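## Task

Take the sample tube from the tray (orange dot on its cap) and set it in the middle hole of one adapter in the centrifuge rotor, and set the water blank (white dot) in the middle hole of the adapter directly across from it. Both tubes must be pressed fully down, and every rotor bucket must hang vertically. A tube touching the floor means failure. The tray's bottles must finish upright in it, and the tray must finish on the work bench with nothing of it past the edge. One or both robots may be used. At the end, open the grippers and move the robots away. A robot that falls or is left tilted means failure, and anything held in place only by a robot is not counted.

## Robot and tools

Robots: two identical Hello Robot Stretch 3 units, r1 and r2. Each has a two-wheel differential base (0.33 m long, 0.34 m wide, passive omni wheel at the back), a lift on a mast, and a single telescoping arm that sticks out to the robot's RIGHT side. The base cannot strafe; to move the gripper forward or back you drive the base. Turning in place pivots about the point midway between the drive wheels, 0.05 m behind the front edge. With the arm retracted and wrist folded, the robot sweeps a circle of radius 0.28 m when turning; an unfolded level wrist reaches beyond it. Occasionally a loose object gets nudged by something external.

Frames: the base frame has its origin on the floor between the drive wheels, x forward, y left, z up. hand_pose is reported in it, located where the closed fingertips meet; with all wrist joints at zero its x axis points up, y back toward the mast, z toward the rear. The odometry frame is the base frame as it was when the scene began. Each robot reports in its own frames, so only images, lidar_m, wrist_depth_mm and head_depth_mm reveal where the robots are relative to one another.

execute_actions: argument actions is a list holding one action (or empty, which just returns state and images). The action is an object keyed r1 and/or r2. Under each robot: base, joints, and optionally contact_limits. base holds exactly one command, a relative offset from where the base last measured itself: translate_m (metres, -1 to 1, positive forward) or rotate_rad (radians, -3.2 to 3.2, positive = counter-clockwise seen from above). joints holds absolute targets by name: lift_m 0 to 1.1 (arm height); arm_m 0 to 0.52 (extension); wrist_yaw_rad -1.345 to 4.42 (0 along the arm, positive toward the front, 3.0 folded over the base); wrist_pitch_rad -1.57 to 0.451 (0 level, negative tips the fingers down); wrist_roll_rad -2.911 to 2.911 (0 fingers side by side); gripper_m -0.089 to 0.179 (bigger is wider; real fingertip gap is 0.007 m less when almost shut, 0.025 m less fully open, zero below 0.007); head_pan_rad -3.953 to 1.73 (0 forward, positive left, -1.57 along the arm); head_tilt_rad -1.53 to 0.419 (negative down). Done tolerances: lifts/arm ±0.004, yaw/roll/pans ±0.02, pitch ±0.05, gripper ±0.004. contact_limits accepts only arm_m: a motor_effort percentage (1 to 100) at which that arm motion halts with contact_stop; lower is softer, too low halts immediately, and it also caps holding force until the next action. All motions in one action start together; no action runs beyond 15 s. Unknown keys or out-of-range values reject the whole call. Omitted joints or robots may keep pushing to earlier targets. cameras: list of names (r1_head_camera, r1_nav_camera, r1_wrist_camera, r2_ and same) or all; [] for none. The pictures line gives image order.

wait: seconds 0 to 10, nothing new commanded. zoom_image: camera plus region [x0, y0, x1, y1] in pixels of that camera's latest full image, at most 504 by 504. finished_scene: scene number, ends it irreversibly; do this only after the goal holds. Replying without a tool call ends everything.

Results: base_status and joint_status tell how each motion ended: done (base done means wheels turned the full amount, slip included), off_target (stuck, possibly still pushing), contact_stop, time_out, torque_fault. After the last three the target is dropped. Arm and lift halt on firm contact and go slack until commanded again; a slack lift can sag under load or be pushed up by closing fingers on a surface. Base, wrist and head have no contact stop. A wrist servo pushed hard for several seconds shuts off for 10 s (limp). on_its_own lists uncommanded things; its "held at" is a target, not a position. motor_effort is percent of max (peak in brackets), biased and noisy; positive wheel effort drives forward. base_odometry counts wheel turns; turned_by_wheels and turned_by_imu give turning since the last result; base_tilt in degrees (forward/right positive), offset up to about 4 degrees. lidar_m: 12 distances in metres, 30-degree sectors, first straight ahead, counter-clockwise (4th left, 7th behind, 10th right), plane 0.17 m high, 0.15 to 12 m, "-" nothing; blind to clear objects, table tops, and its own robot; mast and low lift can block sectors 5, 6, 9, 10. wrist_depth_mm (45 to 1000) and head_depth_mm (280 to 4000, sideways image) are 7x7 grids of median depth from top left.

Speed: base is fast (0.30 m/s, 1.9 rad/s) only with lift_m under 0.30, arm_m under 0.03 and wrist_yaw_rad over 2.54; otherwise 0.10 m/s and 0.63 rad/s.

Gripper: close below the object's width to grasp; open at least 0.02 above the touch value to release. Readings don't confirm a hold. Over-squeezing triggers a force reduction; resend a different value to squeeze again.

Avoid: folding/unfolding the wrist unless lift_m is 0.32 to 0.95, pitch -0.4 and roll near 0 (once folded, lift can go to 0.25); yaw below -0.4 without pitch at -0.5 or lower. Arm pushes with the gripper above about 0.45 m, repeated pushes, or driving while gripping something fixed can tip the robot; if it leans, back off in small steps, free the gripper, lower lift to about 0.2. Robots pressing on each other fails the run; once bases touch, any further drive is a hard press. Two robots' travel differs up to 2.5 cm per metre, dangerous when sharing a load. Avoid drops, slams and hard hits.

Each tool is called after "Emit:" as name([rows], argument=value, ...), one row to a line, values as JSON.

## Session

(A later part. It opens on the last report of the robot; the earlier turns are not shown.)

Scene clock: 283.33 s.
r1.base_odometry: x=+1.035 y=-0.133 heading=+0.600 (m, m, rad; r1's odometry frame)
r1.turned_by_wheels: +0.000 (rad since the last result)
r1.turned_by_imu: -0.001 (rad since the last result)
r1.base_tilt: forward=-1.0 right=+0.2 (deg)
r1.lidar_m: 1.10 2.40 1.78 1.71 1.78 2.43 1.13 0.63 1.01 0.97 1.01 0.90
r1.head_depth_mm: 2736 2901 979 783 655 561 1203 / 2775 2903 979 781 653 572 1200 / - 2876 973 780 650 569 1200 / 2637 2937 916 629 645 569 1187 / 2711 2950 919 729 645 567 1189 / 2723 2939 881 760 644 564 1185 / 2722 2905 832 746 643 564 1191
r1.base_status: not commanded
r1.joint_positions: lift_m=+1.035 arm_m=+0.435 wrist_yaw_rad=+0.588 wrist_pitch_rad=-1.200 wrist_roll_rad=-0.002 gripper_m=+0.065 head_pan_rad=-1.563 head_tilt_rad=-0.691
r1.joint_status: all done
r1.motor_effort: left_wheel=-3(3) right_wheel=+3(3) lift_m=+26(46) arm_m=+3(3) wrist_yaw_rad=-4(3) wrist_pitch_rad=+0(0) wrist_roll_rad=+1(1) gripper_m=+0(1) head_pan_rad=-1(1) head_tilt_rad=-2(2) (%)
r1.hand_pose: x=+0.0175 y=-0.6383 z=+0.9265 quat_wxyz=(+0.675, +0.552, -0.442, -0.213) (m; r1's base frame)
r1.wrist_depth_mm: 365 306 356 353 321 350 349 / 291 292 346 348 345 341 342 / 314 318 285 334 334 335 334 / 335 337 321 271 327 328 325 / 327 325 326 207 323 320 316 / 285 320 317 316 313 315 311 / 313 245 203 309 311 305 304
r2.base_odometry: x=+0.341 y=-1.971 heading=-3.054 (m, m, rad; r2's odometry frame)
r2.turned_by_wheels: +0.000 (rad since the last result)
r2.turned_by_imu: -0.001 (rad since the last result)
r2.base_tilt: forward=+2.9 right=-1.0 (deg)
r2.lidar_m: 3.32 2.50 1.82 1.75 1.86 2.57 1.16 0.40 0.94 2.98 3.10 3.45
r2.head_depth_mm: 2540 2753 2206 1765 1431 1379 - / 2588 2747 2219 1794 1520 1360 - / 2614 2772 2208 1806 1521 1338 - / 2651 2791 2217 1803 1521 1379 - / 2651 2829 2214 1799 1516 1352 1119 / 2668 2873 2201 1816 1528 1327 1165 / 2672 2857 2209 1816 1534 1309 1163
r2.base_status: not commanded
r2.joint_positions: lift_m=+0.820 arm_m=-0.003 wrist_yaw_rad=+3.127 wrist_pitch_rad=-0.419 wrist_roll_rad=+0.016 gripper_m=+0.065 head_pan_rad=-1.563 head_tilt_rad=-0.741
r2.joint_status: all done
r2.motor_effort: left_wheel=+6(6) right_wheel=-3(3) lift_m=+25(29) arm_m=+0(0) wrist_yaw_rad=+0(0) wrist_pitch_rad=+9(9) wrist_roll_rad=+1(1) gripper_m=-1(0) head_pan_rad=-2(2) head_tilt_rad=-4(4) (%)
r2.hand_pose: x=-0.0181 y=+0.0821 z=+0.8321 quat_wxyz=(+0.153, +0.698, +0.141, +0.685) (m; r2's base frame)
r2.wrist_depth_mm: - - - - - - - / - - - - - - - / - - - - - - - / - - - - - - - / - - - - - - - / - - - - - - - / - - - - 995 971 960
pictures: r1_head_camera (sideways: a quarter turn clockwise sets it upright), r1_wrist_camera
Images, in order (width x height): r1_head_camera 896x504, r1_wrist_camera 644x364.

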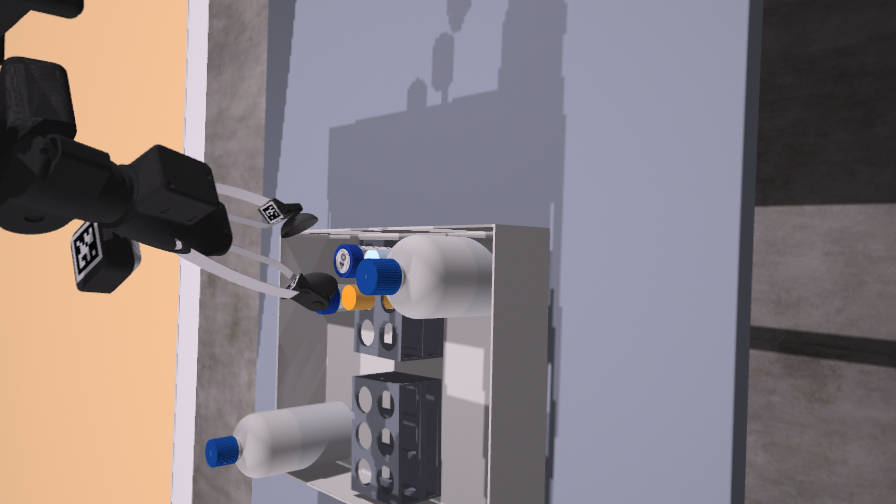

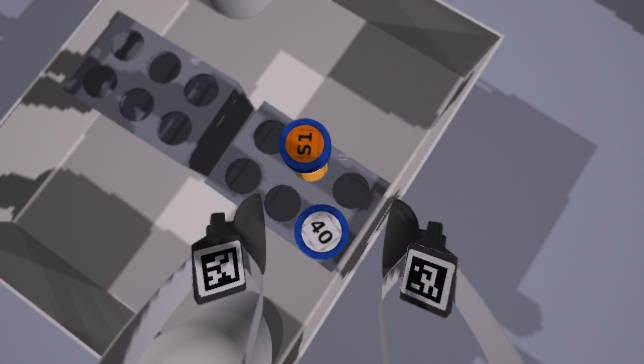

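Emit:
execute_actions([
  {"r1": {"joints": {"lift_m": 0.990}}, "r2": {"joints": {"lift_m": 0.90}}},
], cameras=["r1_head_camera", "r1_wrist_camera"])

Scene clock: 290.77 s.
r1.base_odometry: x=+1.035 y=-0.133 heading=+0.600 (m, m, rad; r1's odometry frame)
r1.turned_by_wheels: +0.000 (rad since the last result)
r1.turned_by_imu: -0.001 (rad since the last result)
r1.base_tilt: forward=-1.1 right=+0.3 (deg)
r1.lidar_m: 1.10 2.39 1.78 1.71 1.77 2.43 1.13 0.63 1.00 0.97 1.01 0.89
r1.head_depth_mm: - 2925 982 784 655 561 1200 / - 2933 978 782 653 571 1199 / - - 956 781 650 570 1190 / 2683 - 904 627 643 568 1196 / 2705 2910 919 728 645 567 1185 / 2694 2933 887 757 644 565 1184 / 2705 2937 831 744 643 564 1183
r1.base_status: not commanded
r1.joint_positions: lift_m=+0.990 arm_m=+0.435 wrist_yaw_rad=+0.588 wrist_pitch_rad=-1.200 wrist_roll_rad=-0.002 gripper_m=+0.065 head_pan_rad=-1.563 head_tilt_rad=-0.691
r1.joint_status: all done
r1.motor_effort: left_wheel=-3(3) right_wheel=+3(4) lift_m=+26(25) arm_m=+3(3) wrist_yaw_rad=-3(3) wrist_pitch_rad=+0(0) wrist_roll_rad=+1(1) gripper_m=+1(1) head_pan_rad=-3(2) head_tilt_rad=-2(2) (%)
r1.hand_pose: x=+0.0175 y=-0.6383 z=+0.8815 quat_wxyz=(+0.675, +0.552, -0.442, -0.213) (m; r1's base frame)
r1.wrist_depth_mm: 247 248 311 308 303 276 303 / 252 242 267 299 297 298 295 / 295 244 243 170 290 291 287 / 293 290 256 226 284 285 281 / 284 283 281 161 278 278 276 / 278 277 273 271 271 273 270 / 234 244 204 270 268 263 263
r2.base_odometry: x=+0.341 y=-1.971 heading=-3.054 (m, m, rad; r2's odometry frame)
r2.turned_by_wheels: +0.000 (rad since the last result)
r2.turned_by_imu: -0.001 (rad since the last result)
r2.base_tilt: forward=+3.0 right=-1.1 (deg)
r2.lidar_m: 3.32 2.49 1.82 1.75 1.85 2.57 1.15 0.40 0.95 2.98 3.10 3.45
r2.head_depth_mm: 2551 2752 2190 1765 1564 - 1132 / 2585 2774 2217 1795 1562 - 1139 / 2599 2764 2189 1807 1568 - - / 2613 2797 2185 1803 1559 - 1134 / 2634 2819 2222 1800 1555 - 1147 / 2689 2867 2236 1811 1526 1325 1161 / 2690 2839 2224 1811 1529 1332 1171
r2.base_status: not commanded
r2.joint_positions: lift_m=+0.900 arm_m=-0.003 wrist_yaw_rad=+3.127 wrist_pitch_rad=-0.419 wrist_roll_rad=+0.016 gripper_m=+0.065 head_pan_rad=-1.563 head_tilt_rad=-0.741
r2.joint_status: all done
r2.motor_effort: left_wheel=+6(6) right_wheel=-3(2) lift_m=+25(23) arm_m=-1(0) wrist_yaw_rad=+0(0) wrist_pitch_rad=+9(9) wrist_roll_rad=+1(1) gripper_m=+0(1) head_pan_rad=-2(2) head_tilt_rad=-4(4) (%)
r2.hand_pose: x=-0.0181 y=+0.0821 z=+0.9121 quat_wxyz=(+0.153, +0.698, +0.141, +0.685) (m; r2's base frame)
r2.wrist_depth_mm: - - - - - - - / - - - - - - - / - - - - - - - / - - - - - - - / - - - - - - - / - - - - - - - / - - - - - - -
pictures: r1_head_camera (sideways: a quarter turn clockwise sets it upright), r1_wrist_camera
Images, in order (width x height): r1_head_camera 896x504, r1_wrist_camera 644x364.

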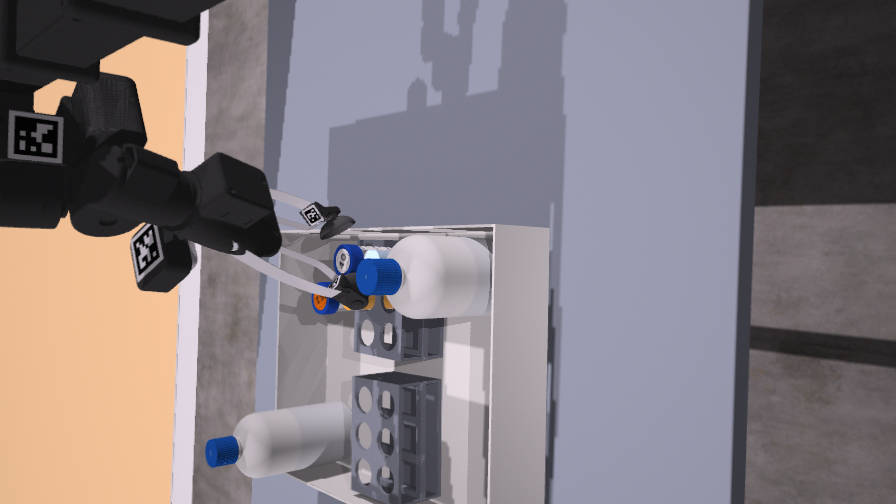

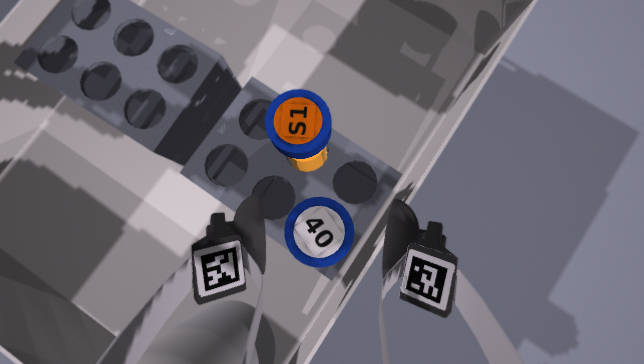

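Emit:
execute_actions([
  {"r1": {"joints": {"lift_m": 0.989, "gripper_m": -0.01}}},
], cameras=["r1_wrist_camera"])

Emit:
execute_actions([
  {"r1": {"joints": {"lift_m": 1.098}}, "r2": {"joints": {"wrist_yaw_rad": 1.8}}},
], cameras=["r1_head_camera", "r1_wrist_camera"])

Scene clock: 318.17 s.
r1.base_odometry: x=+1.035 y=-0.133 heading=+0.600 (m, m, rad; r1's odometry frame)
r1.turned_by_wheels: +0.000 (rad since the last result)
r1.turned_by_imu: -0.001 (rad since the last result)
r1.base_tilt: forward=-1.1 right=+0.3 (deg)
r1.lidar_m: 1.10 2.40 1.78 1.71 1.77 2.43 1.13 0.63 1.00 0.97 1.01 0.90
r1.head_depth_mm: - 2906 979 784 655 561 1200 / - 2921 974 785 653 572 1196 / - - 952 781 650 570 1194 / 2720 2858 902 627 643 569 1192 / 2704 2996 908 731 645 567 1188 / 2706 2945 882 756 647 567 1184 / 2711 2932 829 745 643 564 1188
r1.base_status: not commanded
r1.joint_positions: lift_m=+0.989 arm_m=+0.435 wrist_yaw_rad=+0.588 wrist_pitch_rad=-1.200 wrist_roll_rad=-0.002 gripper_m=-0.009 head_pan_rad=-1.563 head_tilt_rad=-0.691
r1.joint_status: all done
r1.motor_effort: left_wheel=-3(3) right_wheel=+3(3) lift_m=+26(24) arm_m=+3(3) wrist_yaw_rad=-3(3) wrist_pitch_rad=+0(0) wrist_roll_rad=+1(1) gripper_m=-26(100) head_pan_rad=-3(3) head_tilt_rad=-2(2) (%)
r1.hand_pose: x=+0.0174 y=-0.6383 z=+0.8806 quat_wxyz=(+0.675, +0.552, -0.442, -0.213) (m; r1's base frame)
r1.wrist_depth_mm: 248 247 306 306 302 275 302 / 262 241 260 297 297 296 296 / 297 243 236 169 288 292 288 / 289 288 256 225 281 283 279 / 284 283 280 159 278 276 274 / 276 276 269 271 272 271 270 / 234 270 207 268 264 265 263
r2.base_odometry: x=+0.341 y=-1.971 heading=-3.054 (m, m, rad; r2's odometry frame)
r2.turned_by_wheels: +0.000 (rad since the last result)
r2.turned_by_imu: -0.001 (rad since the last result)
r2.base_tilt: forward=+2.9 right=-1.1 (deg)
r2.lidar_m: 3.34 2.50 1.83 1.75 1.86 2.56 1.15 0.40 0.94 2.97 3.10 3.44
r2.head_depth_mm: 2572 2699 2195 1750 1573 - 1130 / 2587 2769 2208 1808 1553 - 1146 / 2602 2751 2205 1805 1567 - - / 2631 2762 2188 1814 1566 - 1128 / 2614 2827 2198 1809 1563 - 1144 / 2664 2853 2215 1810 1523 1327 1163 / 2705 2883 2222 1818 1521 1324 1168
r2.base_status: not commanded
r2.joint_positions: lift_m=+0.900 arm_m=-0.003 wrist_yaw_rad=+3.127 wrist_pitch_rad=-0.419 wrist_roll_rad=+0.016 gripper_m=+0.065 head_pan_rad=-1.563 head_tilt_rad=-0.741
r2.joint_status: not commanded
r2.motor_effort: left_wheel=+6(5) right_wheel=-3(3) lift_m=+25(25) arm_m=-1(1) wrist_yaw_rad=+1(0) wrist_pitch_rad=+9(9) wrist_roll_rad=+1(1) gripper_m=+0(0) head_pan_rad=-2(3) head_tilt_rad=-4(4) (%)
r2.hand_pose: x=-0.0181 y=+0.0821 z=+0.9121 quat_wxyz=(+0.153, +0.698, +0.141, +0.685) (m; r2's base frame)
r2.wrist_depth_mm: - - - - - - - / - - - - - - - / - - - - - - - / - - - - - - - / - - - - - - - / - - - - - - - / - - - - - - -
pictures: r1_wrist_camera
Images, in order (width x height): r1_wrist_camera 644x364.

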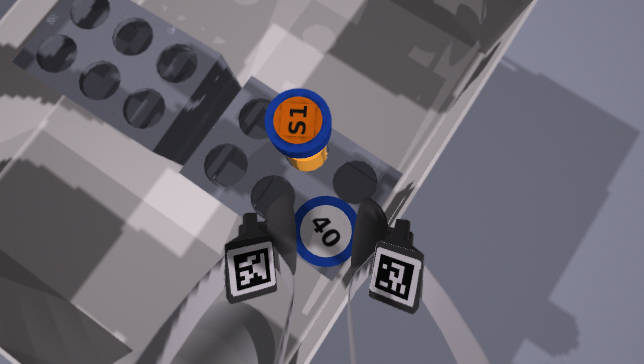

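Scene clock: 320.00 s.
r1.base_odometry: x=+1.035 y=-0.133 heading=+0.600 (m, m, rad; r1's odometry frame)
r1.turned_by_wheels: +0.000 (rad since the last result)
r1.turned_by_imu: +0.000 (rad since the last result)
r1.base_tilt: forward=-1.1 right=+0.2 (deg)
r1.lidar_m: 1.11 2.40 1.78 1.71 1.78 2.43 1.13 0.63 1.01 0.97 1.01 0.90
r1.head_depth_mm: 2722 2917 982 788 656 562 1195 / 2690 2893 974 781 653 570 1197 / - 2942 974 780 651 570 1196 / 2754 2976 903 627 644 569 1184 / 2706 2970 905 727 645 569 1191 / 2686 2966 881 760 645 564 1186 / 2726 2908 829 744 643 564 1186
r1.base_status: not commanded
r1.joint_positions: lift_m=+1.098 arm_m=+0.435 wrist_yaw_rad=+0.588 wrist_pitch_rad=-1.201 wrist_roll_rad=-0.002 gripper_m=-0.009 head_pan_rad=-1.563 head_tilt_rad=-0.691
r1.joint_status: all done
r1.motor_effort: left_wheel=-3(3) right_wheel=+3(3) lift_m=+50(54) arm_m=+3(3) wrist_yaw_rad=-2(2) wrist_pitch_rad=+1(1) wrist_roll_rad=+1(1) gripper_m=-25(25) head_pan_rad=-3(2) head_tilt_rad=-2(2) (%)
r1.hand_pose: x=+0.0173 y=-0.6381 z=+0.9886 quat_wxyz=(+0.675, +0.552, -0.441, -0.213) (m; r1's base frame)
r1.wrist_depth_mm: 438 428 391 417 415 418 418 / 421 355 415 412 399 408 404 / 409 378 349 400 402 400 393 / 369 397 387 332 390 393 386 / 360 389 387 159 381 382 378 / 381 369 304 375 378 371 371 / 377 373 237 369 368 366 364
r2.base_odometry: x=+0.341 y=-1.971 heading=-3.054 (m, m, rad; r2's odometry frame)
r2.turned_by_wheels: +0.000 (rad since the last result)
r2.turned_by_imu: +0.000 (rad since the last result)
r2.base_tilt: forward=+3.0 right=-1.1 (deg)
r2.lidar_m: 3.32 2.49 1.82 1.75 1.86 2.57 1.16 0.40 0.95 2.97 3.10 3.44
r2.head_depth_mm: 2543 2694 2199 1759 1594 - 1127 / 2570 2736 2204 1800 1609 - 1124 / 2586 2810 2220 1804 1593 - - / 2633 2811 2220 1808 1560 1330 - / 2628 2814 2196 1803 1531 1324 - / 2657 2857 2219 1805 1527 1351 - / 2686 2873 2211 1819 1526 1352 -
r2.base_status: not commanded
r2.joint_positions: lift_m=+0.900 arm_m=-0.003 wrist_yaw_rad=+1.803 wrist_pitch_rad=-0.419 wrist_roll_rad=+0.016 gripper_m=+0.065 head_pan_rad=-1.563 head_tilt_rad=-0.741
r2.joint_status: all done
r2.motor_effort: left_wheel=+6(6) right_wheel=-3(2) lift_m=+25(25) arm_m=+0(0) wrist_yaw_rad=-2(3) wrist_pitch_rad=+9(9) wrist_roll_rad=+1(0) gripper_m=+1(0) head_pan_rad=-3(2) head_tilt_rad=-4(4) (%)
r2.hand_pose: x=+0.1969 y=-0.0906 z=+0.9121 quat_wxyz=(+0.542, +0.637, -0.318, +0.446) (m; r2's base frame)
r2.wrist_depth_mm: - - - - - - - / - - - - - - - / - - - - - - - / - - - - - - - / - - - - - - - / - - - - - - - / - - - - - - -
pictures: r1_head_camera (sideways: a quarter turn clockwise sets it upright), r1_wrist_camera
Images, in order (width x height): r1_head_camera 896x504, r1_wrist_camera 644x364.

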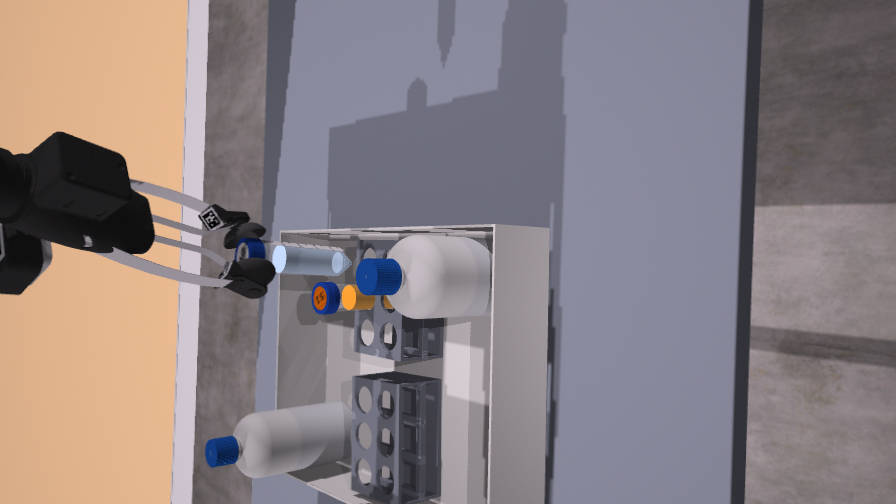

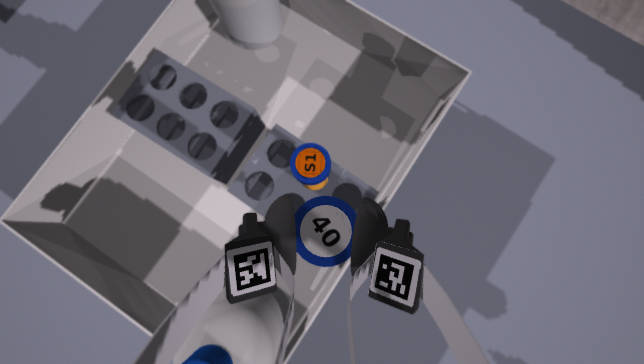

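Emit:
execute_actions([
  {"r1": {"base": {"translate_m": -1.0}, "joints": {"wrist_yaw_rad": 0.0, "arm_m": 0.40, "head_tilt_rad": -0.75}}, "r2": {"base": {"translate_m": -1.0}, "joints": {"wrist_yaw_rad": 0.0, "wrist_pitch_rad": -1.2, "lift_m": 1.1, "arm_m": 0.42}}},
], cameras=["r1_head_camera", "r1_wrist_camera", "r2_head_camera", "r2_wrist_camera"])

Scene clock: 348.27 s.
r1.base_odometry: x=+0.210 y=-0.698 heading=+0.600 (m, m, rad; r1's odometry frame)
r1.turned_by_wheels: +0.000 (rad since the last result)
r1.turned_by_imu: -0.002 (rad since the last result)
r1.base_tilt: forward=-1.1 right=+0.3 (deg)
r1.lidar_m: 1.12 2.43 1.78 1.71 1.77 2.43 3.21 0.41 0.30 0.29 0.30 0.53
r1.head_depth_mm: 764 868 886 735 576 594 755 / 764 874 892 755 571 596 761 / - 857 899 755 572 596 773 / 768 859 868 759 571 598 777 / 771 858 844 742 569 601 784 / 2737 2774 2175 703 568 603 791 / 2758 2756 2157 1431 1413 755 795
r1.base_status: done
r1.joint_positions: lift_m=+1.098 arm_m=+0.400 wrist_yaw_rad=+0.003 wrist_pitch_rad=-1.202 wrist_roll_rad=-0.002 gripper_m=-0.009 head_pan_rad=-1.563 head_tilt_rad=-0.740
r1.joint_status: all done
r1.motor_effort: left_wheel=-2(6) right_wheel=+3(4) lift_m=+49(49) arm_m=-4(5) wrist_yaw_rad=-3(2) wrist_pitch_rad=+1(0) wrist_roll_rad=+1(0) gripper_m=-26(25) head_pan_rad=-2(2) head_tilt_rad=-3(5) (%)
r1.hand_pose: x=-0.0214 y=-0.6152 z=+0.9886 quat_wxyz=(+0.585, +0.401, -0.582, -0.399) (m; r1's base frame)
r1.wrist_depth_mm: 528 - 379 375 372 367 366 / - 830 370 390 436 381 359 / - - 360 436 417 402 353 / - - 381 385 409 406 372 / - - 348 160 384 401 381 / - - 365 391 390 375 361 / - 759 355 361 385 358 354
r2.base_odometry: x=+1.337 y=-1.884 heading=-3.054 (m, m, rad; r2's odometry frame)
r2.turned_by_wheels: +0.000 (rad since the last result)
r2.turned_by_imu: -0.006 (rad since the last result)
r2.base_tilt: forward=+2.9 right=-1.0 (deg)
r2.lidar_m: 4.32 2.49 1.86 1.79 1.87 2.57 0.96 0.78 0.92 0.89 0.93 0.68
r2.head_depth_mm: 2567 2713 834 683 576 540 493 / 2569 2732 849 698 587 543 494 / - 2758 844 702 591 542 502 / 2598 2793 772 711 598 542 503 / 2603 2797 914 743 613 543 1109 / 2626 2804 915 747 628 542 1110 / 2668 2865 915 745 628 542 1106
r2.base_status: done
r2.joint_positions: lift_m=+1.100 arm_m=+0.420 wrist_yaw_rad=+0.001 wrist_pitch_rad=-1.203 wrist_roll_rad=+0.016 gripper_m=+0.065 head_pan_rad=-1.563 head_tilt_rad=-0.741
r2.joint_status: all done
r2.motor_effort: left_wheel=+6(8) right_wheel=-2(6) lift_m=+25(28) arm_m=+4(4) wrist_yaw_rad=+0(3) wrist_pitch_rad=+1(8) wrist_roll_rad=+1(0) gripper_m=+0(0) head_pan_rad=-3(2) head_tilt_rad=-4(4) (%)
r2.hand_pose: x=-0.0215 y=-0.6343 z=+0.9907 quat_wxyz=(+0.579, +0.397, -0.587, -0.403) (m; r2's base frame)
r2.wrist_depth_mm: 460 459 447 445 440 431 423 / 443 441 434 428 426 418 416 / 435 430 269 391 402 394 405 / 421 418 388 403 400 391 394 / 409 409 403 394 395 377 381 / 399 396 382 326 377 317 376 / 386 385 371 353 366 314 363
pictures: r1_head_camera (sideways: a quarter turn clockwise sets it upright), r1_wrist_camera, r2_head_camera (sideways: a quarter turn clockwise sets it upright), r2_wrist_camera
Images, in order (width x height): r1_head_camera 896x504, r1_wrist_camera 644x364, r2_head_camera 896x504, r2_wrist_camera 644x364.

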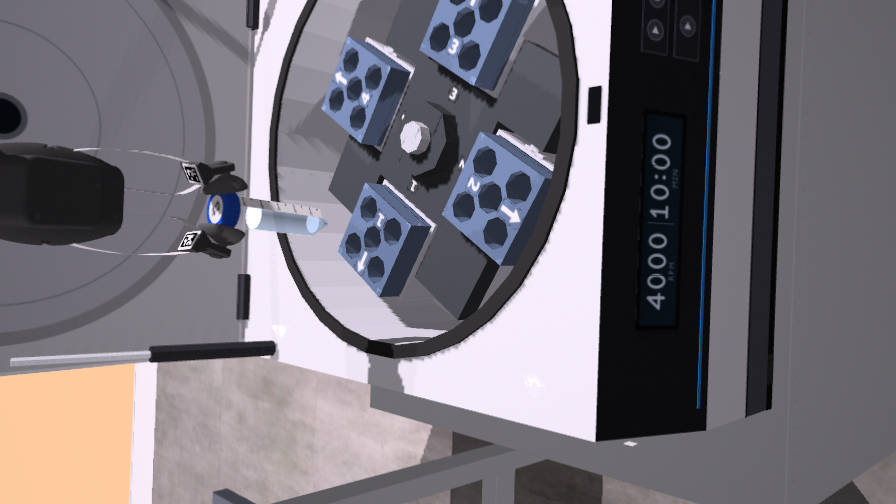

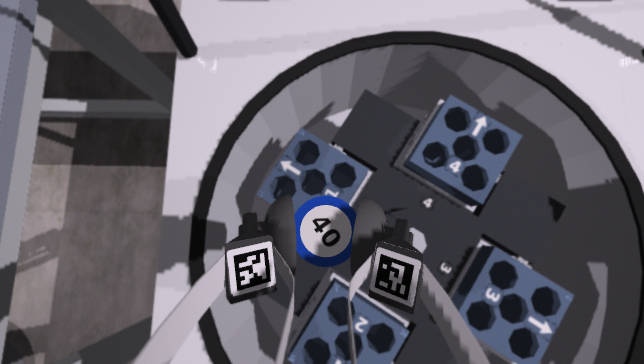

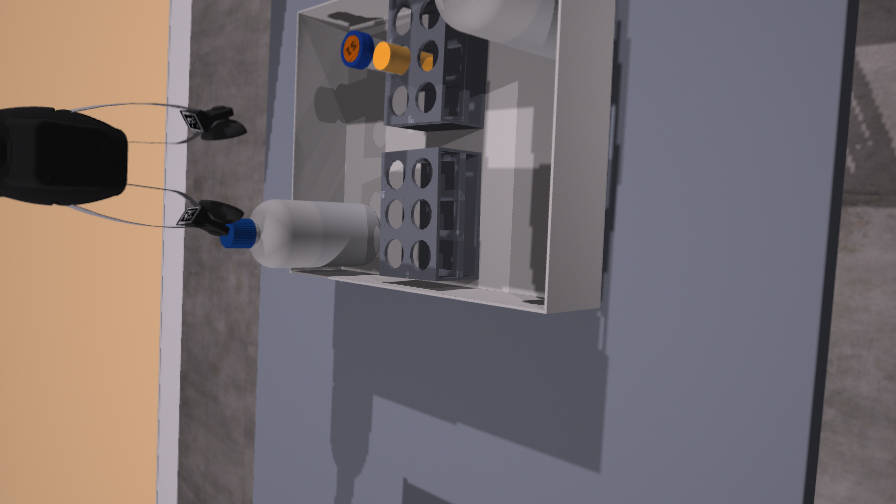

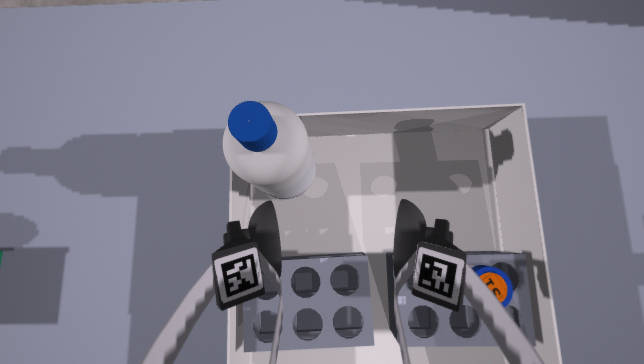

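Emit:
execute_actions(actions=[])

Scene clock: 370.00 s.
r1.base_odometry: x=+0.210 y=-0.698 heading=+0.600 (m, m, rad; r1's odometry frame)
r1.turned_by_wheels: +0.000 (rad since the last result)
r1.turned_by_imu: -0.001 (rad since the last result)
r1.base_tilt: forward=-1.0 right=+0.3 (deg)
r1.lidar_m: 1.12 2.43 1.78 1.71 1.78 2.43 3.21 0.41 0.30 0.29 0.30 0.53
r1.head_depth_mm: 763 869 880 732 575 594 753 / 763 872 889 752 570 597 762 / - 854 902 753 572 598 770 / 770 860 869 761 570 599 779 / 772 860 841 737 570 600 786 / 2748 2752 2157 705 568 602 789 / 2731 2749 2157 1435 1421 756 798
r1.base_status: done
r1.joint_positions: lift_m=+1.098 arm_m=+0.400 wrist_yaw_rad=+0.003 wrist_pitch_rad=-1.202 wrist_roll_rad=-0.002 gripper_m=-0.009 head_pan_rad=-1.563 head_tilt_rad=-0.740
r1.joint_status: all done
r1.motor_effort: left_wheel=-3(6) right_wheel=+3(4) lift_m=+49(49) arm_m=-4(5) wrist_yaw_rad=-3(2) wrist_pitch_rad=+1(0) wrist_roll_rad=+1(0) gripper_m=-24(25) head_pan_rad=-3(2) head_tilt_rad=-3(5) (%)
r1.hand_pose: x=-0.0214 y=-0.6152 z=+0.9886 quat_wxyz=(+0.585, +0.401, -0.582, -0.399) (m; r1's base frame)
r1.wrist_depth_mm: 521 - 379 375 372 371 369 / - 863 369 392 437 380 362 / - - 364 437 416 404 353 / - - 382 388 408 406 371 / - - 346 159 385 399 384 / - - 366 397 394 377 361 / - 770 353 363 380 359 354
r2.base_odometry: x=+1.337 y=-1.884 heading=-3.054 (m, m, rad; r2's odometry frame)
r2.turned_by_wheels: +0.000 (rad since the last result)
r2.turned_by_imu: +0.000 (rad since the last result)
r2.base_tilt: forward=+3.0 right=-1.0 (deg)
r2.lidar_m: 4.33 2.50 1.86 1.79 1.87 2.57 0.96 0.78 0.92 0.89 0.93 0.68
r2.head_depth_mm: 2540 2701 832 682 577 539 492 / 2573 2757 850 697 586 541 502 / - 2759 845 701 590 542 502 / 2602 2787 775 711 598 542 503 / 2611 2836 913 744 615 543 1109 / 2637 2884 912 742 629 543 1109 / 2692 2851 914 744 628 545 1110
r2.base_status: done
r2.joint_positions: lift_m=+1.100 arm_m=+0.420 wrist_yaw_rad=+0.001 wrist_pitch_rad=-1.203 wrist_roll_rad=+0.016 gripper_m=+0.065 head_pan_rad=-1.563 head_tilt_rad=-0.741
r2.joint_status: all done
r2.motor_effort: left_wheel=+6(8) right_wheel=-2(6) lift_m=+25(28) arm_m=+4(4) wrist_yaw_rad=-1(3) wrist_pitch_rad=+1(8) wrist_roll_rad=+1(0) gripper_m=+0(0) head_pan_rad=-2(2) head_tilt_rad=-4(4) (%)
r2.hand_pose: x=-0.0215 y=-0.6343 z=+0.9907 quat_wxyz=(+0.579, +0.397, -0.587, -0.403) (m; r2's base frame)
r2.wrist_depth_mm: 463 452 448 445 436 435 425 / 447 442 437 433 425 416 413 / 433 427 270 389 404 398 406 / 420 418 390 399 400 393 392 / 407 403 402 393 392 377 381 / 399 394 381 326 378 315 372 / 389 387 373 350 367 314 363
pictures: r1_head_camera (sideways: a quarter turn clockwise sets it upright), r1_nav_camera (sideways: a quarter turn counterclockwise sets it upright), r1_wrist_camera, r2_head_camera (sideways: a quarter turn clockwise sets it upright), r2_nav_camera (sideways: a quarter turn counterclockwise sets it upright), r2_wrist_camera
Images, in order (width x height): r1_head_camera 896x504, r1_nav_camera 672x504, r1_wrist_camera 644x364, r2_head_camera 896x504, r2_nav_camera 672x504, r2_wrist_camera 644x364.

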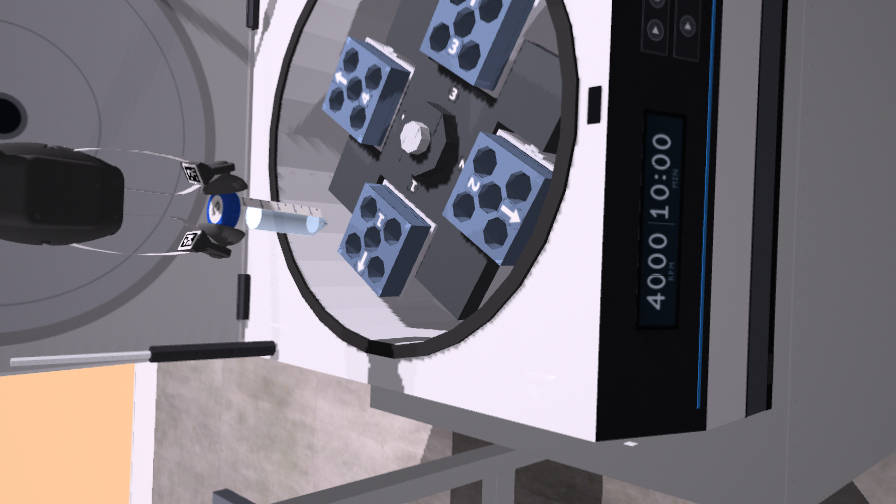

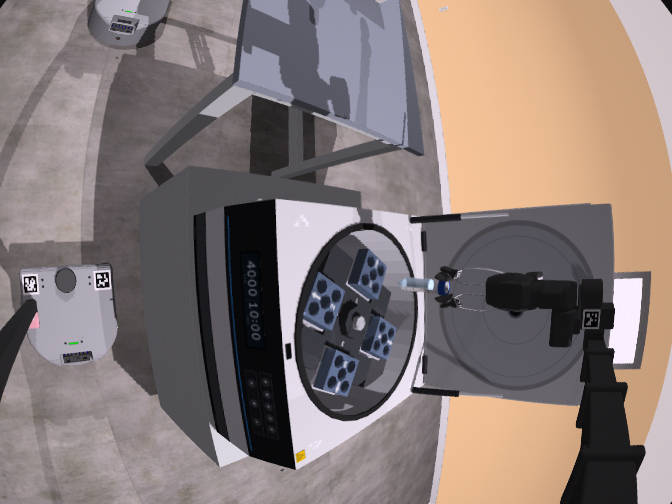

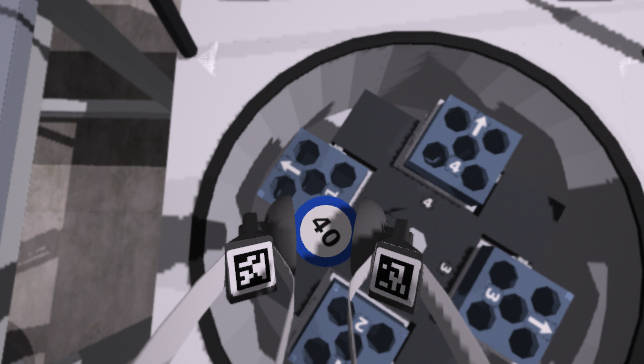

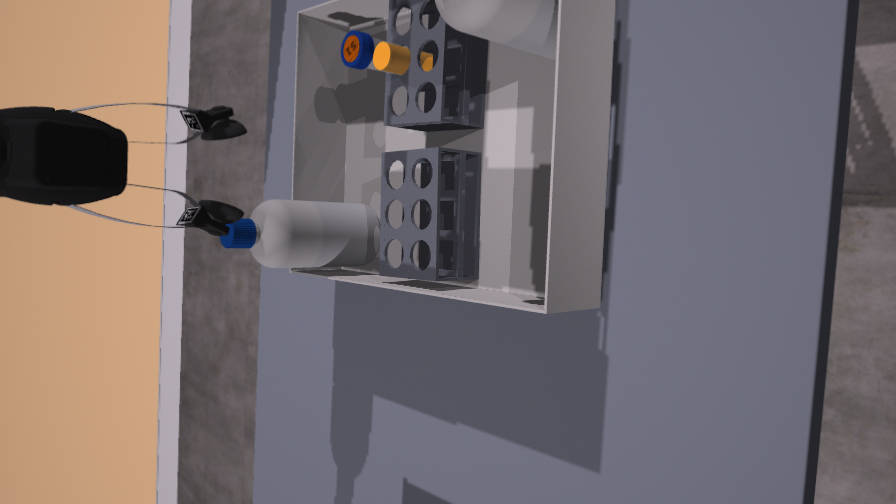

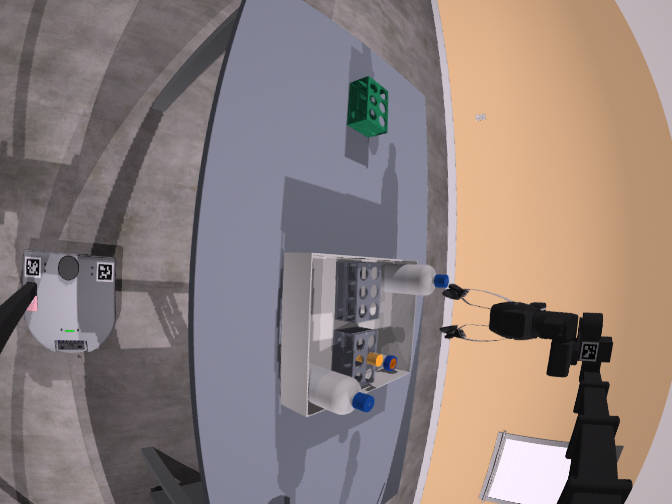

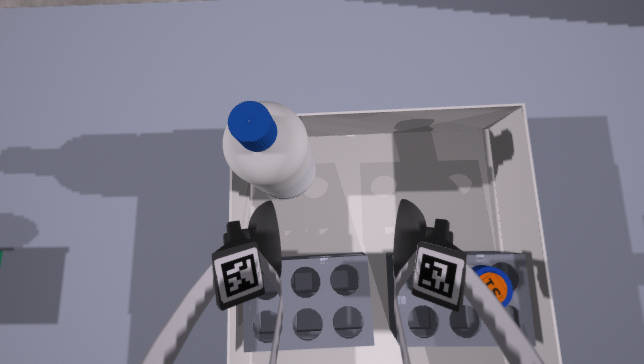

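Emit:
execute_actions([
  {"r1": {"base": {"translate_m": -0.22}, "joints": {"arm_m": 0.315}}, "r2": {"base": {"translate_m": -0.127}, "joints": {"arm_m": 0.375}}},
], cameras=["r1_wrist_camera", "r2_wrist_camera"])

Scene clock: 379.60 s.
r1.base_odometry: x=+0.028 y=-0.822 heading=+0.600 (m, m, rad; r1's odometry frame)
r1.turned_by_wheels: +0.000 (rad since the last result)
r1.turned_by_imu: -0.001 (rad since the last result)
r1.base_tilt: forward=-1.1 right=+0.3 (deg)
r1.lidar_m: 1.21 2.43 1.78 1.71 1.77 2.43 3.00 3.10 0.30 0.29 0.30 0.41
r1.head_depth_mm: 2711 2828 2197 1820 900 753 753 / 764 908 881 678 573 596 765 / - 890 829 781 573 598 771 / 769 876 851 731 570 599 777 / 770 877 891 749 569 602 784 / 772 882 893 748 569 603 790 / 776 884 854 753 570 604 796
r1.base_status: done
r1.joint_positions: lift_m=+1.098 arm_m=+0.315 wrist_yaw_rad=+0.003 wrist_pitch_rad=-1.202 wrist_roll_rad=-0.002 gripper_m=-0.009 head_pan_rad=-1.563 head_tilt_rad=-0.740
r1.joint_status: all done
r1.motor_effort: left_wheel=-2(9) right_wheel=+3(6) lift_m=+49(49) arm_m=-4(3) wrist_yaw_rad=-2(3) wrist_pitch_rad=+1(1) wrist_roll_rad=+1(1) gripper_m=-25(24) head_pan_rad=-2(2) head_tilt_rad=-3(3) (%)
r1.hand_pose: x=-0.0214 y=-0.5302 z=+0.9886 quat_wxyz=(+0.584, +0.401, -0.582, -0.399) (m; r1's base frame)
r1.wrist_depth_mm: 385 425 463 415 376 - - / 391 433 434 440 366 - - / 413 409 423 418 359 - - / 411 423 404 413 349 - - / 396 395 409 159 339 - - / 362 391 386 500 333 - - / 332 367 411 327 324 - -
r2.base_odometry: x=+1.463 y=-1.873 heading=-3.054 (m, m, rad; r2's odometry frame)
r2.turned_by_wheels: +0.000 (rad since the last result)
r2.turned_by_imu: -0.001 (rad since the last result)
r2.base_tilt: forward=+3.0 right=-1.0 (deg)
r2.lidar_m: 4.43 2.49 1.86 1.80 1.87 2.58 0.83 0.67 0.92 0.89 0.92 0.80
r2.head_depth_mm: 2553 2744 908 740 625 541 491 / 2594 2777 881 669 587 540 493 / - 2797 848 671 587 541 502 / 2612 2824 854 703 600 543 503 / 2628 2851 807 704 601 542 502 / 2637 2829 831 698 597 543 1103 / 2666 2869 914 744 601 542 1111
r2.base_status: done
r2.joint_positions: lift_m=+1.100 arm_m=+0.375 wrist_yaw_rad=+0.001 wrist_pitch_rad=-1.203 wrist_roll_rad=+0.016 gripper_m=+0.065 head_pan_rad=-1.563 head_tilt_rad=-0.741
r2.joint_status: all done
r2.motor_effort: left_wheel=+5(5) right_wheel=-3(7) lift_m=+25(25) arm_m=-4(5) wrist_yaw_rad=-1(1) wrist_pitch_rad=+2(1) wrist_roll_rad=+1(1) gripper_m=+0(0) head_pan_rad=-2(2) head_tilt_rad=-4(4) (%)
r2.hand_pose: x=-0.0215 y=-0.5900 z=+0.9907 quat_wxyz=(+0.579, +0.397, -0.587, -0.403) (m; r2's base frame)
r2.wrist_depth_mm: 458 452 450 442 434 433 427 / 447 281 401 412 429 422 416 / 433 294 420 419 411 409 404 / 422 410 409 402 405 397 394 / 410 342 368 334 382 386 384 / 399 336 387 328 360 376 371 / 390 349 381 375 369 368 366
pictures: r1_wrist_camera, r2_wrist_camera
Images, in order (width x height): r1_wrist_camera 644x364, r2_wrist_camera 644x364.

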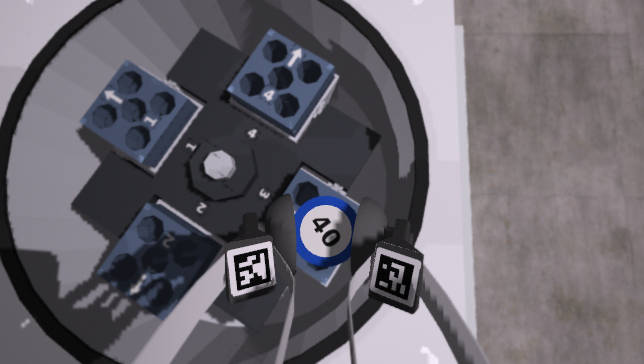

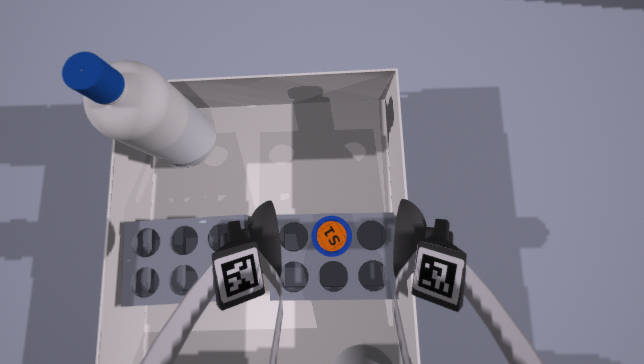

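Emit:
zoom_image(camera="r1_wrist_camera", region=[60, 10, 420, 340])

Region (60, 10, 420, 340) of r1_wrist_camera's 644x364 image, scaled by 1.400; it fills the top 462 rows of this view, and the rest is white.

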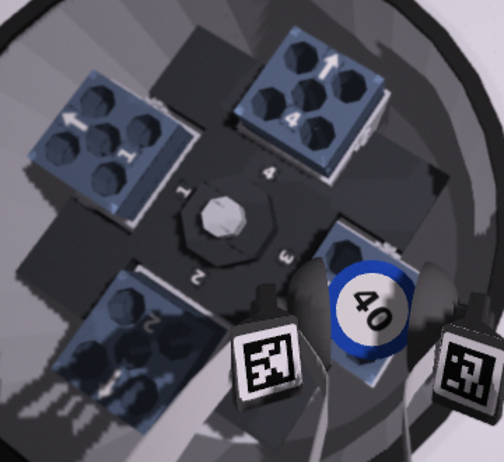

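Emit:
execute_actions([
  {"r1": {"base": {"translate_m": 0.015}, "joints": {"arm_m": 0.323, "lift_m": 1.02}}, "r2": {"base": {"translate_m": 0.007}, "joints": {"lift_m": 1.02}}},
], cameras=["r1_wrist_camera", "r2_wrist_camera"])

Scene clock: 412.87 s.
r1.base_odometry: x=+0.041 y=-0.813 heading=+0.600 (m, m, rad; r1's odometry frame)
r1.turned_by_wheels: +0.000 (rad since the last result)
r1.turned_by_imu: -0.001 (rad since the last result)
r1.base_tilt: forward=-1.1 right=+0.3 (deg)
r1.lidar_m: 1.20 2.43 1.78 1.71 1.77 2.43 3.02 0.41 0.30 0.29 0.30 0.41
r1.head_depth_mm: 2727 2840 2190 1770 614 736 755 / - 869 852 678 574 595 763 / - - 854 742 573 598 767 / 761 876 876 721 570 599 777 / 771 881 894 747 567 601 786 / 772 880 887 743 567 602 792 / 775 884 848 770 569 604 795
r1.base_status: done
r1.joint_positions: lift_m=+1.020 arm_m=+0.323 wrist_yaw_rad=+0.003 wrist_pitch_rad=-1.202 wrist_roll_rad=-0.002 gripper_m=-0.009 head_pan_rad=-1.563 head_tilt_rad=-0.740
r1.joint_status: all done
r1.motor_effort: left_wheel=-2(5) right_wheel=+3(8) lift_m=+26(40) arm_m=+3(3) wrist_yaw_rad=-2(3) wrist_pitch_rad=+1(1) wrist_roll_rad=+1(1) gripper_m=-24(24) head_pan_rad=-2(1) head_tilt_rad=-3(3) (%)
r1.hand_pose: x=-0.0214 y=-0.5375 z=+0.9114 quat_wxyz=(+0.584, +0.401, -0.582, -0.399) (m; r1's base frame)
r1.wrist_depth_mm: 339 380 362 347 295 292 - / 339 340 351 348 341 286 - / 359 340 343 346 340 278 - / 342 338 319 336 378 272 - / 350 307 331 159 296 265 - / 318 303 320 319 257 260 - / 305 313 318 362 252 254 -
r2.base_odometry: x=+1.456 y=-1.873 heading=-3.054 (m, m, rad; r2's odometry frame)
r2.turned_by_wheels: +0.000 (rad since the last result)
r2.turned_by_imu: +0.000 (rad since the last result)
r2.base_tilt: forward=+2.9 right=-1.1 (deg)
r2.lidar_m: 4.40 2.48 1.86 1.80 1.87 2.57 0.84 0.67 0.92 0.88 0.92 0.80
r2.head_depth_mm: 2577 2729 908 742 625 541 492 / - 2710 907 536 585 541 493 / 2553 - 844 689 586 541 502 / 2604 2804 850 713 599 544 504 / 2643 2791 786 703 600 543 503 / 2692 2838 883 697 598 543 1107 / 2679 2854 915 746 613 543 1110
r2.base_status: done
r2.joint_positions: lift_m=+1.020 arm_m=+0.375 wrist_yaw_rad=+0.001 wrist_pitch_rad=-1.203 wrist_roll_rad=+0.016 gripper_m=+0.065 head_pan_rad=-1.563 head_tilt_rad=-0.741
r2.joint_status: all done
r2.motor_effort: left_wheel=+5(12) right_wheel=-3(5) lift_m=+15(20) arm_m=-4(4) wrist_yaw_rad=-1(1) wrist_pitch_rad=+2(1) wrist_roll_rad=+1(1) gripper_m=+0(0) head_pan_rad=-2(2) head_tilt_rad=-5(4) (%)
r2.hand_pose: x=-0.0215 y=-0.5900 z=+0.9113 quat_wxyz=(+0.579, +0.397, -0.587, -0.403) (m; r2's base frame)
r2.wrist_depth_mm: 197 358 359 297 344 347 339 / 201 239 337 335 334 336 330 / 319 296 335 332 329 328 322 / 292 326 324 322 317 317 313 / 264 288 286 195 272 310 308 / 259 254 254 250 247 302 300 / 258 303 301 297 287 294 291
pictures: r1_wrist_camera, r2_wrist_camera
Images, in order (width x height): r1_wrist_camera 644x364, r2_wrist_camera 644x364.

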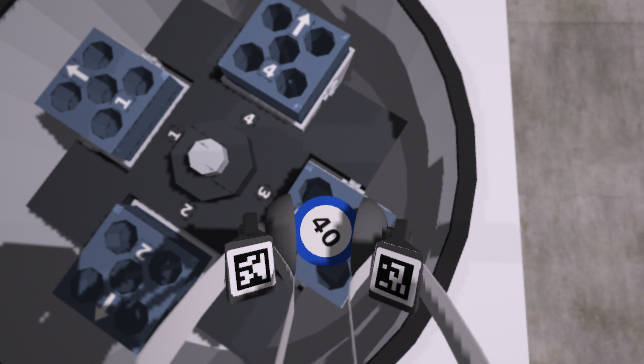

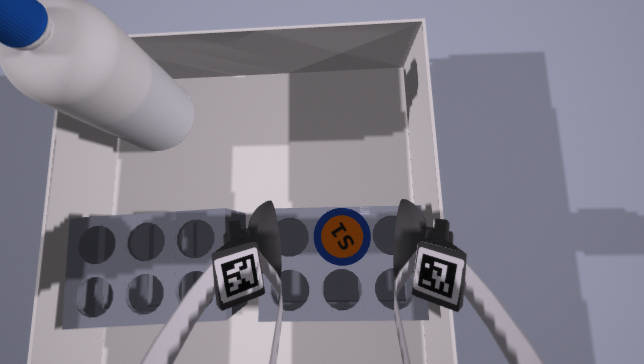

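Emit:
zoom_image(camera="r1_wrist_camera", region=[220, 130, 440, 330])

Region (220, 130, 440, 330) of r1_wrist_camera's 644x364 image, scaled by 2.291; it fills the top 458 rows of this view, and the rest is white.

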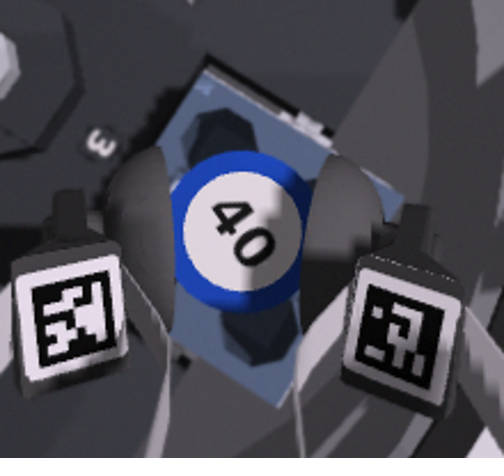

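Emit:
execute_actions([
  {"r1": {"joints": {"lift_m": 0.96}}, "r2": {"joints": {"lift_m": 0.985}}},
], cameras=["r1_wrist_camera", "r2_wrist_camera", "r1_head_camera"])

Scene clock: 428.00 s.
r1.base_odometry: x=+0.041 y=-0.813 heading=+0.600 (m, m, rad; r1's odometry frame)
r1.turned_by_wheels: +0.000 (rad since the last result)
r1.turned_by_imu: -0.001 (rad since the last result)
r1.base_tilt: forward=-1.0 right=+0.2 (deg)
r1.lidar_m: 1.20 2.42 1.77 1.71 1.78 2.44 3.02 0.41 0.30 0.29 0.30 0.41
r1.head_depth_mm: - 2626 2229 1776 615 739 754 / - - 853 679 573 597 763 / - - 863 723 573 597 768 / 768 869 854 710 570 598 774 / 771 879 895 749 570 601 784 / 774 882 882 745 569 601 791 / 773 884 850 772 570 603 797
r1.base_status: not commanded
r1.joint_positions: lift_m=+0.960 arm_m=+0.323 wrist_yaw_rad=+0.003 wrist_pitch_rad=-1.202 wrist_roll_rad=-0.002 gripper_m=-0.009 head_pan_rad=-1.563 head_tilt_rad=-0.740
r1.joint_status: all done
r1.motor_effort: left_wheel=-3(3) right_wheel=+3(3) lift_m=+27(27) arm_m=+3(3) wrist_yaw_rad=-3(3) wrist_pitch_rad=+1(1) wrist_roll_rad=+1(1) gripper_m=-26(24) head_pan_rad=-2(2) head_tilt_rad=-2(3) (%)
r1.hand_pose: x=-0.0214 y=-0.5375 z=+0.8514 quat_wxyz=(+0.584, +0.401, -0.582, -0.399) (m; r1's base frame)
r1.wrist_depth_mm: 275 299 275 283 292 225 - / 266 290 288 285 295 219 - / 285 283 266 283 283 214 - / 281 278 273 250 353 209 - / 264 269 271 159 288 204 965 / 244 247 263 242 243 200 939 / 242 257 259 358 229 197 929
r2.base_odometry: x=+1.456 y=-1.873 heading=-3.054 (m, m, rad; r2's odometry frame)
r2.turned_by_wheels: +0.000 (rad since the last result)
r2.turned_by_imu: -0.001 (rad since the last result)
r2.base_tilt: forward=+2.8 right=-1.0 (deg)
r2.lidar_m: 4.43 2.50 1.86 1.80 1.87 2.58 0.84 0.67 0.92 0.89 0.92 0.79
r2.head_depth_mm: - 2709 906 741 625 541 492 / - 2658 882 536 585 541 493 / 2572 - 830 688 587 541 503 / 2590 2793 853 713 600 541 502 / 2630 2842 787 703 601 542 503 / 2642 2838 885 697 596 542 1108 / 2684 2848 916 744 616 543 1107
r2.base_status: not commanded
r2.joint_positions: lift_m=+0.985 arm_m=+0.375 wrist_yaw_rad=+0.001 wrist_pitch_rad=-1.203 wrist_roll_rad=+0.016 gripper_m=+0.065 head_pan_rad=-1.563 head_tilt_rad=-0.741
r2.joint_status: all done
r2.motor_effort: left_wheel=+5(6) right_wheel=-3(2) lift_m=+15(16) arm_m=-4(4) wrist_yaw_rad=-1(1) wrist_pitch_rad=+1(1) wrist_roll_rad=+1(1) gripper_m=+1(1) head_pan_rad=-2(2) head_tilt_rad=-4(4) (%)
r2.hand_pose: x=-0.0215 y=-0.5900 z=+0.8763 quat_wxyz=(+0.579, +0.397, -0.587, -0.403) (m; r2's base frame)
r2.wrist_depth_mm: 178 247 261 267 258 307 303 / 193 239 308 302 298 298 295 / 253 296 299 294 288 289 287 / 265 295 289 287 268 281 279 / 228 226 236 159 216 274 271 / 221 220 237 229 214 267 265 / 236 245 267 262 242 261 260
pictures: r1_head_camera (sideways: a quarter turn clockwise sets it upright), r1_wrist_camera, r2_wrist_camera
Images, in order (width x height): r1_head_camera 896x504, r1_wrist_camera 644x364, r2_wrist_camera 644x364.

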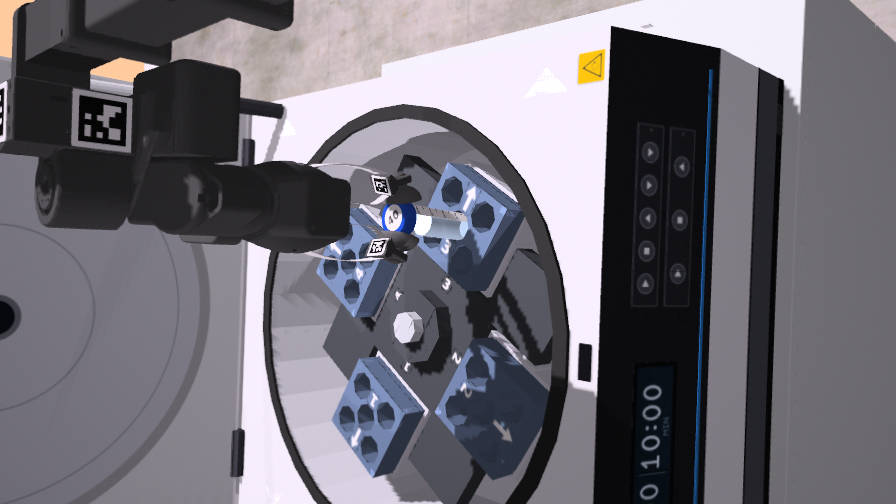

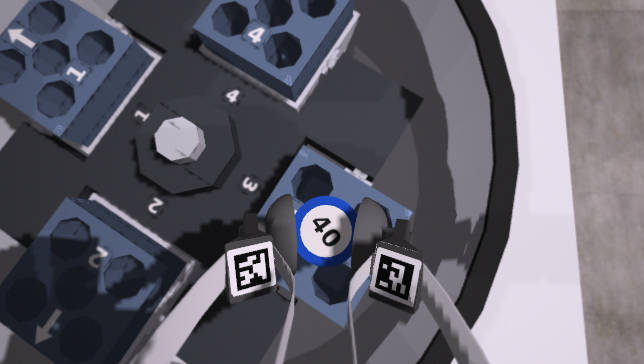

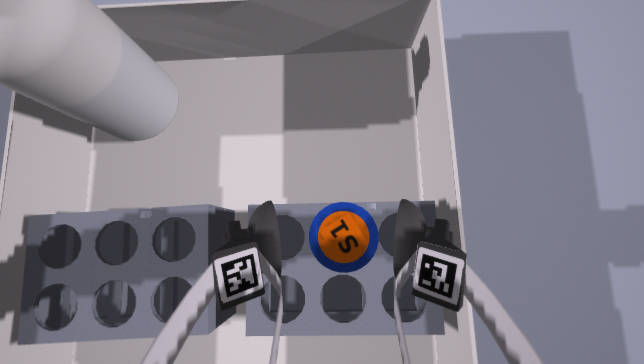

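Emit:
execute_actions([
  {"r1": {"joints": {"lift_m": 0.904}}, "r2": {"joints": {"gripper_m": -0.01}}},
], cameras=["r1_wrist_camera", "r2_wrist_camera"])

Scene clock: 433.10 s.
r1.base_odometry: x=+0.041 y=-0.813 heading=+0.600 (m, m, rad; r1's odometry frame)
r1.turned_by_wheels: +0.000 (rad since the last result)
r1.turned_by_imu: -0.001 (rad since the last result)
r1.base_tilt: forward=-1.0 right=+0.3 (deg)
r1.lidar_m: 1.20 2.43 1.77 1.71 1.78 2.43 3.01 0.41 0.30 0.29 0.30 0.41
r1.head_depth_mm: 2723 - - 1111 607 736 757 / 752 - 799 678 573 596 761 / 765 - - 733 572 598 772 / 766 878 893 713 571 598 776 / 771 876 894 750 569 600 783 / 774 879 884 740 568 601 791 / 774 887 851 771 569 604 797
r1.base_status: not commanded
r1.joint_positions: lift_m=+0.904 arm_m=+0.323 wrist_yaw_rad=+0.003 wrist_pitch_rad=-1.204 wrist_roll_rad=-0.002 gripper_m=-0.009 head_pan_rad=-1.563 head_tilt_rad=-0.740
r1.joint_status: all done
r1.motor_effort: left_wheel=-3(3) right_wheel=+3(3) lift_m=+26(26) arm_m=+3(4) wrist_yaw_rad=-3(3) wrist_pitch_rad=+1(1) wrist_roll_rad=+1(1) gripper_m=-25(25) head_pan_rad=-3(3) head_tilt_rad=-3(3) (%)
r1.hand_pose: x=-0.0214 y=-0.5371 z=+0.7953 quat_wxyz=(+0.584, +0.402, -0.581, -0.399) (m; r1's base frame)
r1.wrist_depth_mm: 220 238 228 233 270 189 164 / 232 212 231 229 228 197 160 / 228 203 224 224 281 198 156 / 223 220 221 193 282 190 152 / 193 217 216 159 261 178 149 / 195 211 210 185 228 158 146 / 184 210 206 285 231 142 144
r2.base_odometry: x=+1.456 y=-1.873 heading=-3.054 (m, m, rad; r2's odometry frame)
r2.turned_by_wheels: +0.000 (rad since the last result)
r2.turned_by_imu: -0.001 (rad since the last result)
r2.base_tilt: forward=+2.8 right=-1.0 (deg)
r2.lidar_m: 4.44 2.49 1.86 1.79 1.86 2.58 0.84 0.67 0.92 0.89 0.92 0.79
r2.head_depth_mm: - 2715 908 741 625 541 493 / - 2650 879 536 586 541 493 / 2586 - 827 689 586 541 502 / 2602 2790 853 715 600 542 503 / 2597 2807 787 704 602 542 504 / 2657 2820 886 696 597 543 1107 / 2663 2860 915 743 614 542 1109
r2.base_status: not commanded
r2.joint_positions: lift_m=+0.985 arm_m=+0.375 wrist_yaw_rad=+0.001 wrist_pitch_rad=-1.203 wrist_roll_rad=+0.016 gripper_m=-0.009 head_pan_rad=-1.563 head_tilt_rad=-0.741
r2.joint_status: all done
r2.motor_effort: left_wheel=+5(5) right_wheel=-3(2) lift_m=+15(15) arm_m=-3(4) wrist_yaw_rad=-1(1) wrist_pitch_rad=+2(2) wrist_roll_rad=+1(1) gripper_m=-21(93) head_pan_rad=-2(2) head_tilt_rad=-4(4) (%)
r2.hand_pose: x=-0.0215 y=-0.5899 z=+0.8762 quat_wxyz=(+0.579, +0.397, -0.587, -0.403) (m; r2's base frame)
r2.wrist_depth_mm: 178 248 262 269 257 307 301 / 193 239 307 302 299 298 295 / 254 298 299 293 288 291 286 / 264 293 289 285 269 283 279 / 227 227 239 156 217 275 272 / 222 220 232 255 230 268 264 / 236 244 267 262 236 261 259
pictures: r1_wrist_camera, r2_wrist_camera
Images, in order (width x height): r1_wrist_camera 644x364, r2_wrist_camera 644x364.

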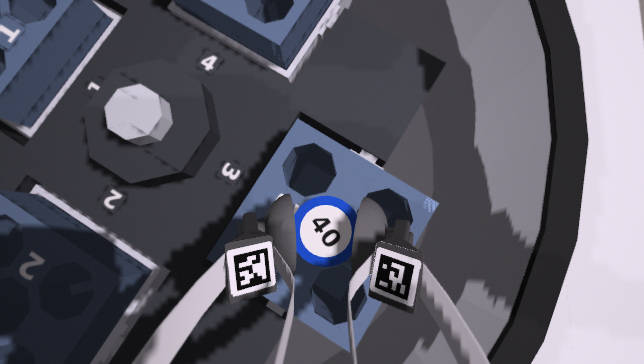

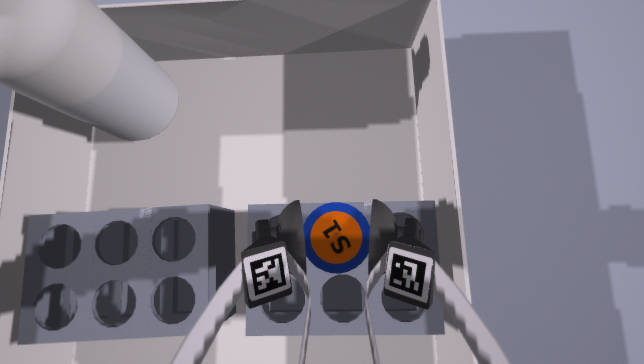

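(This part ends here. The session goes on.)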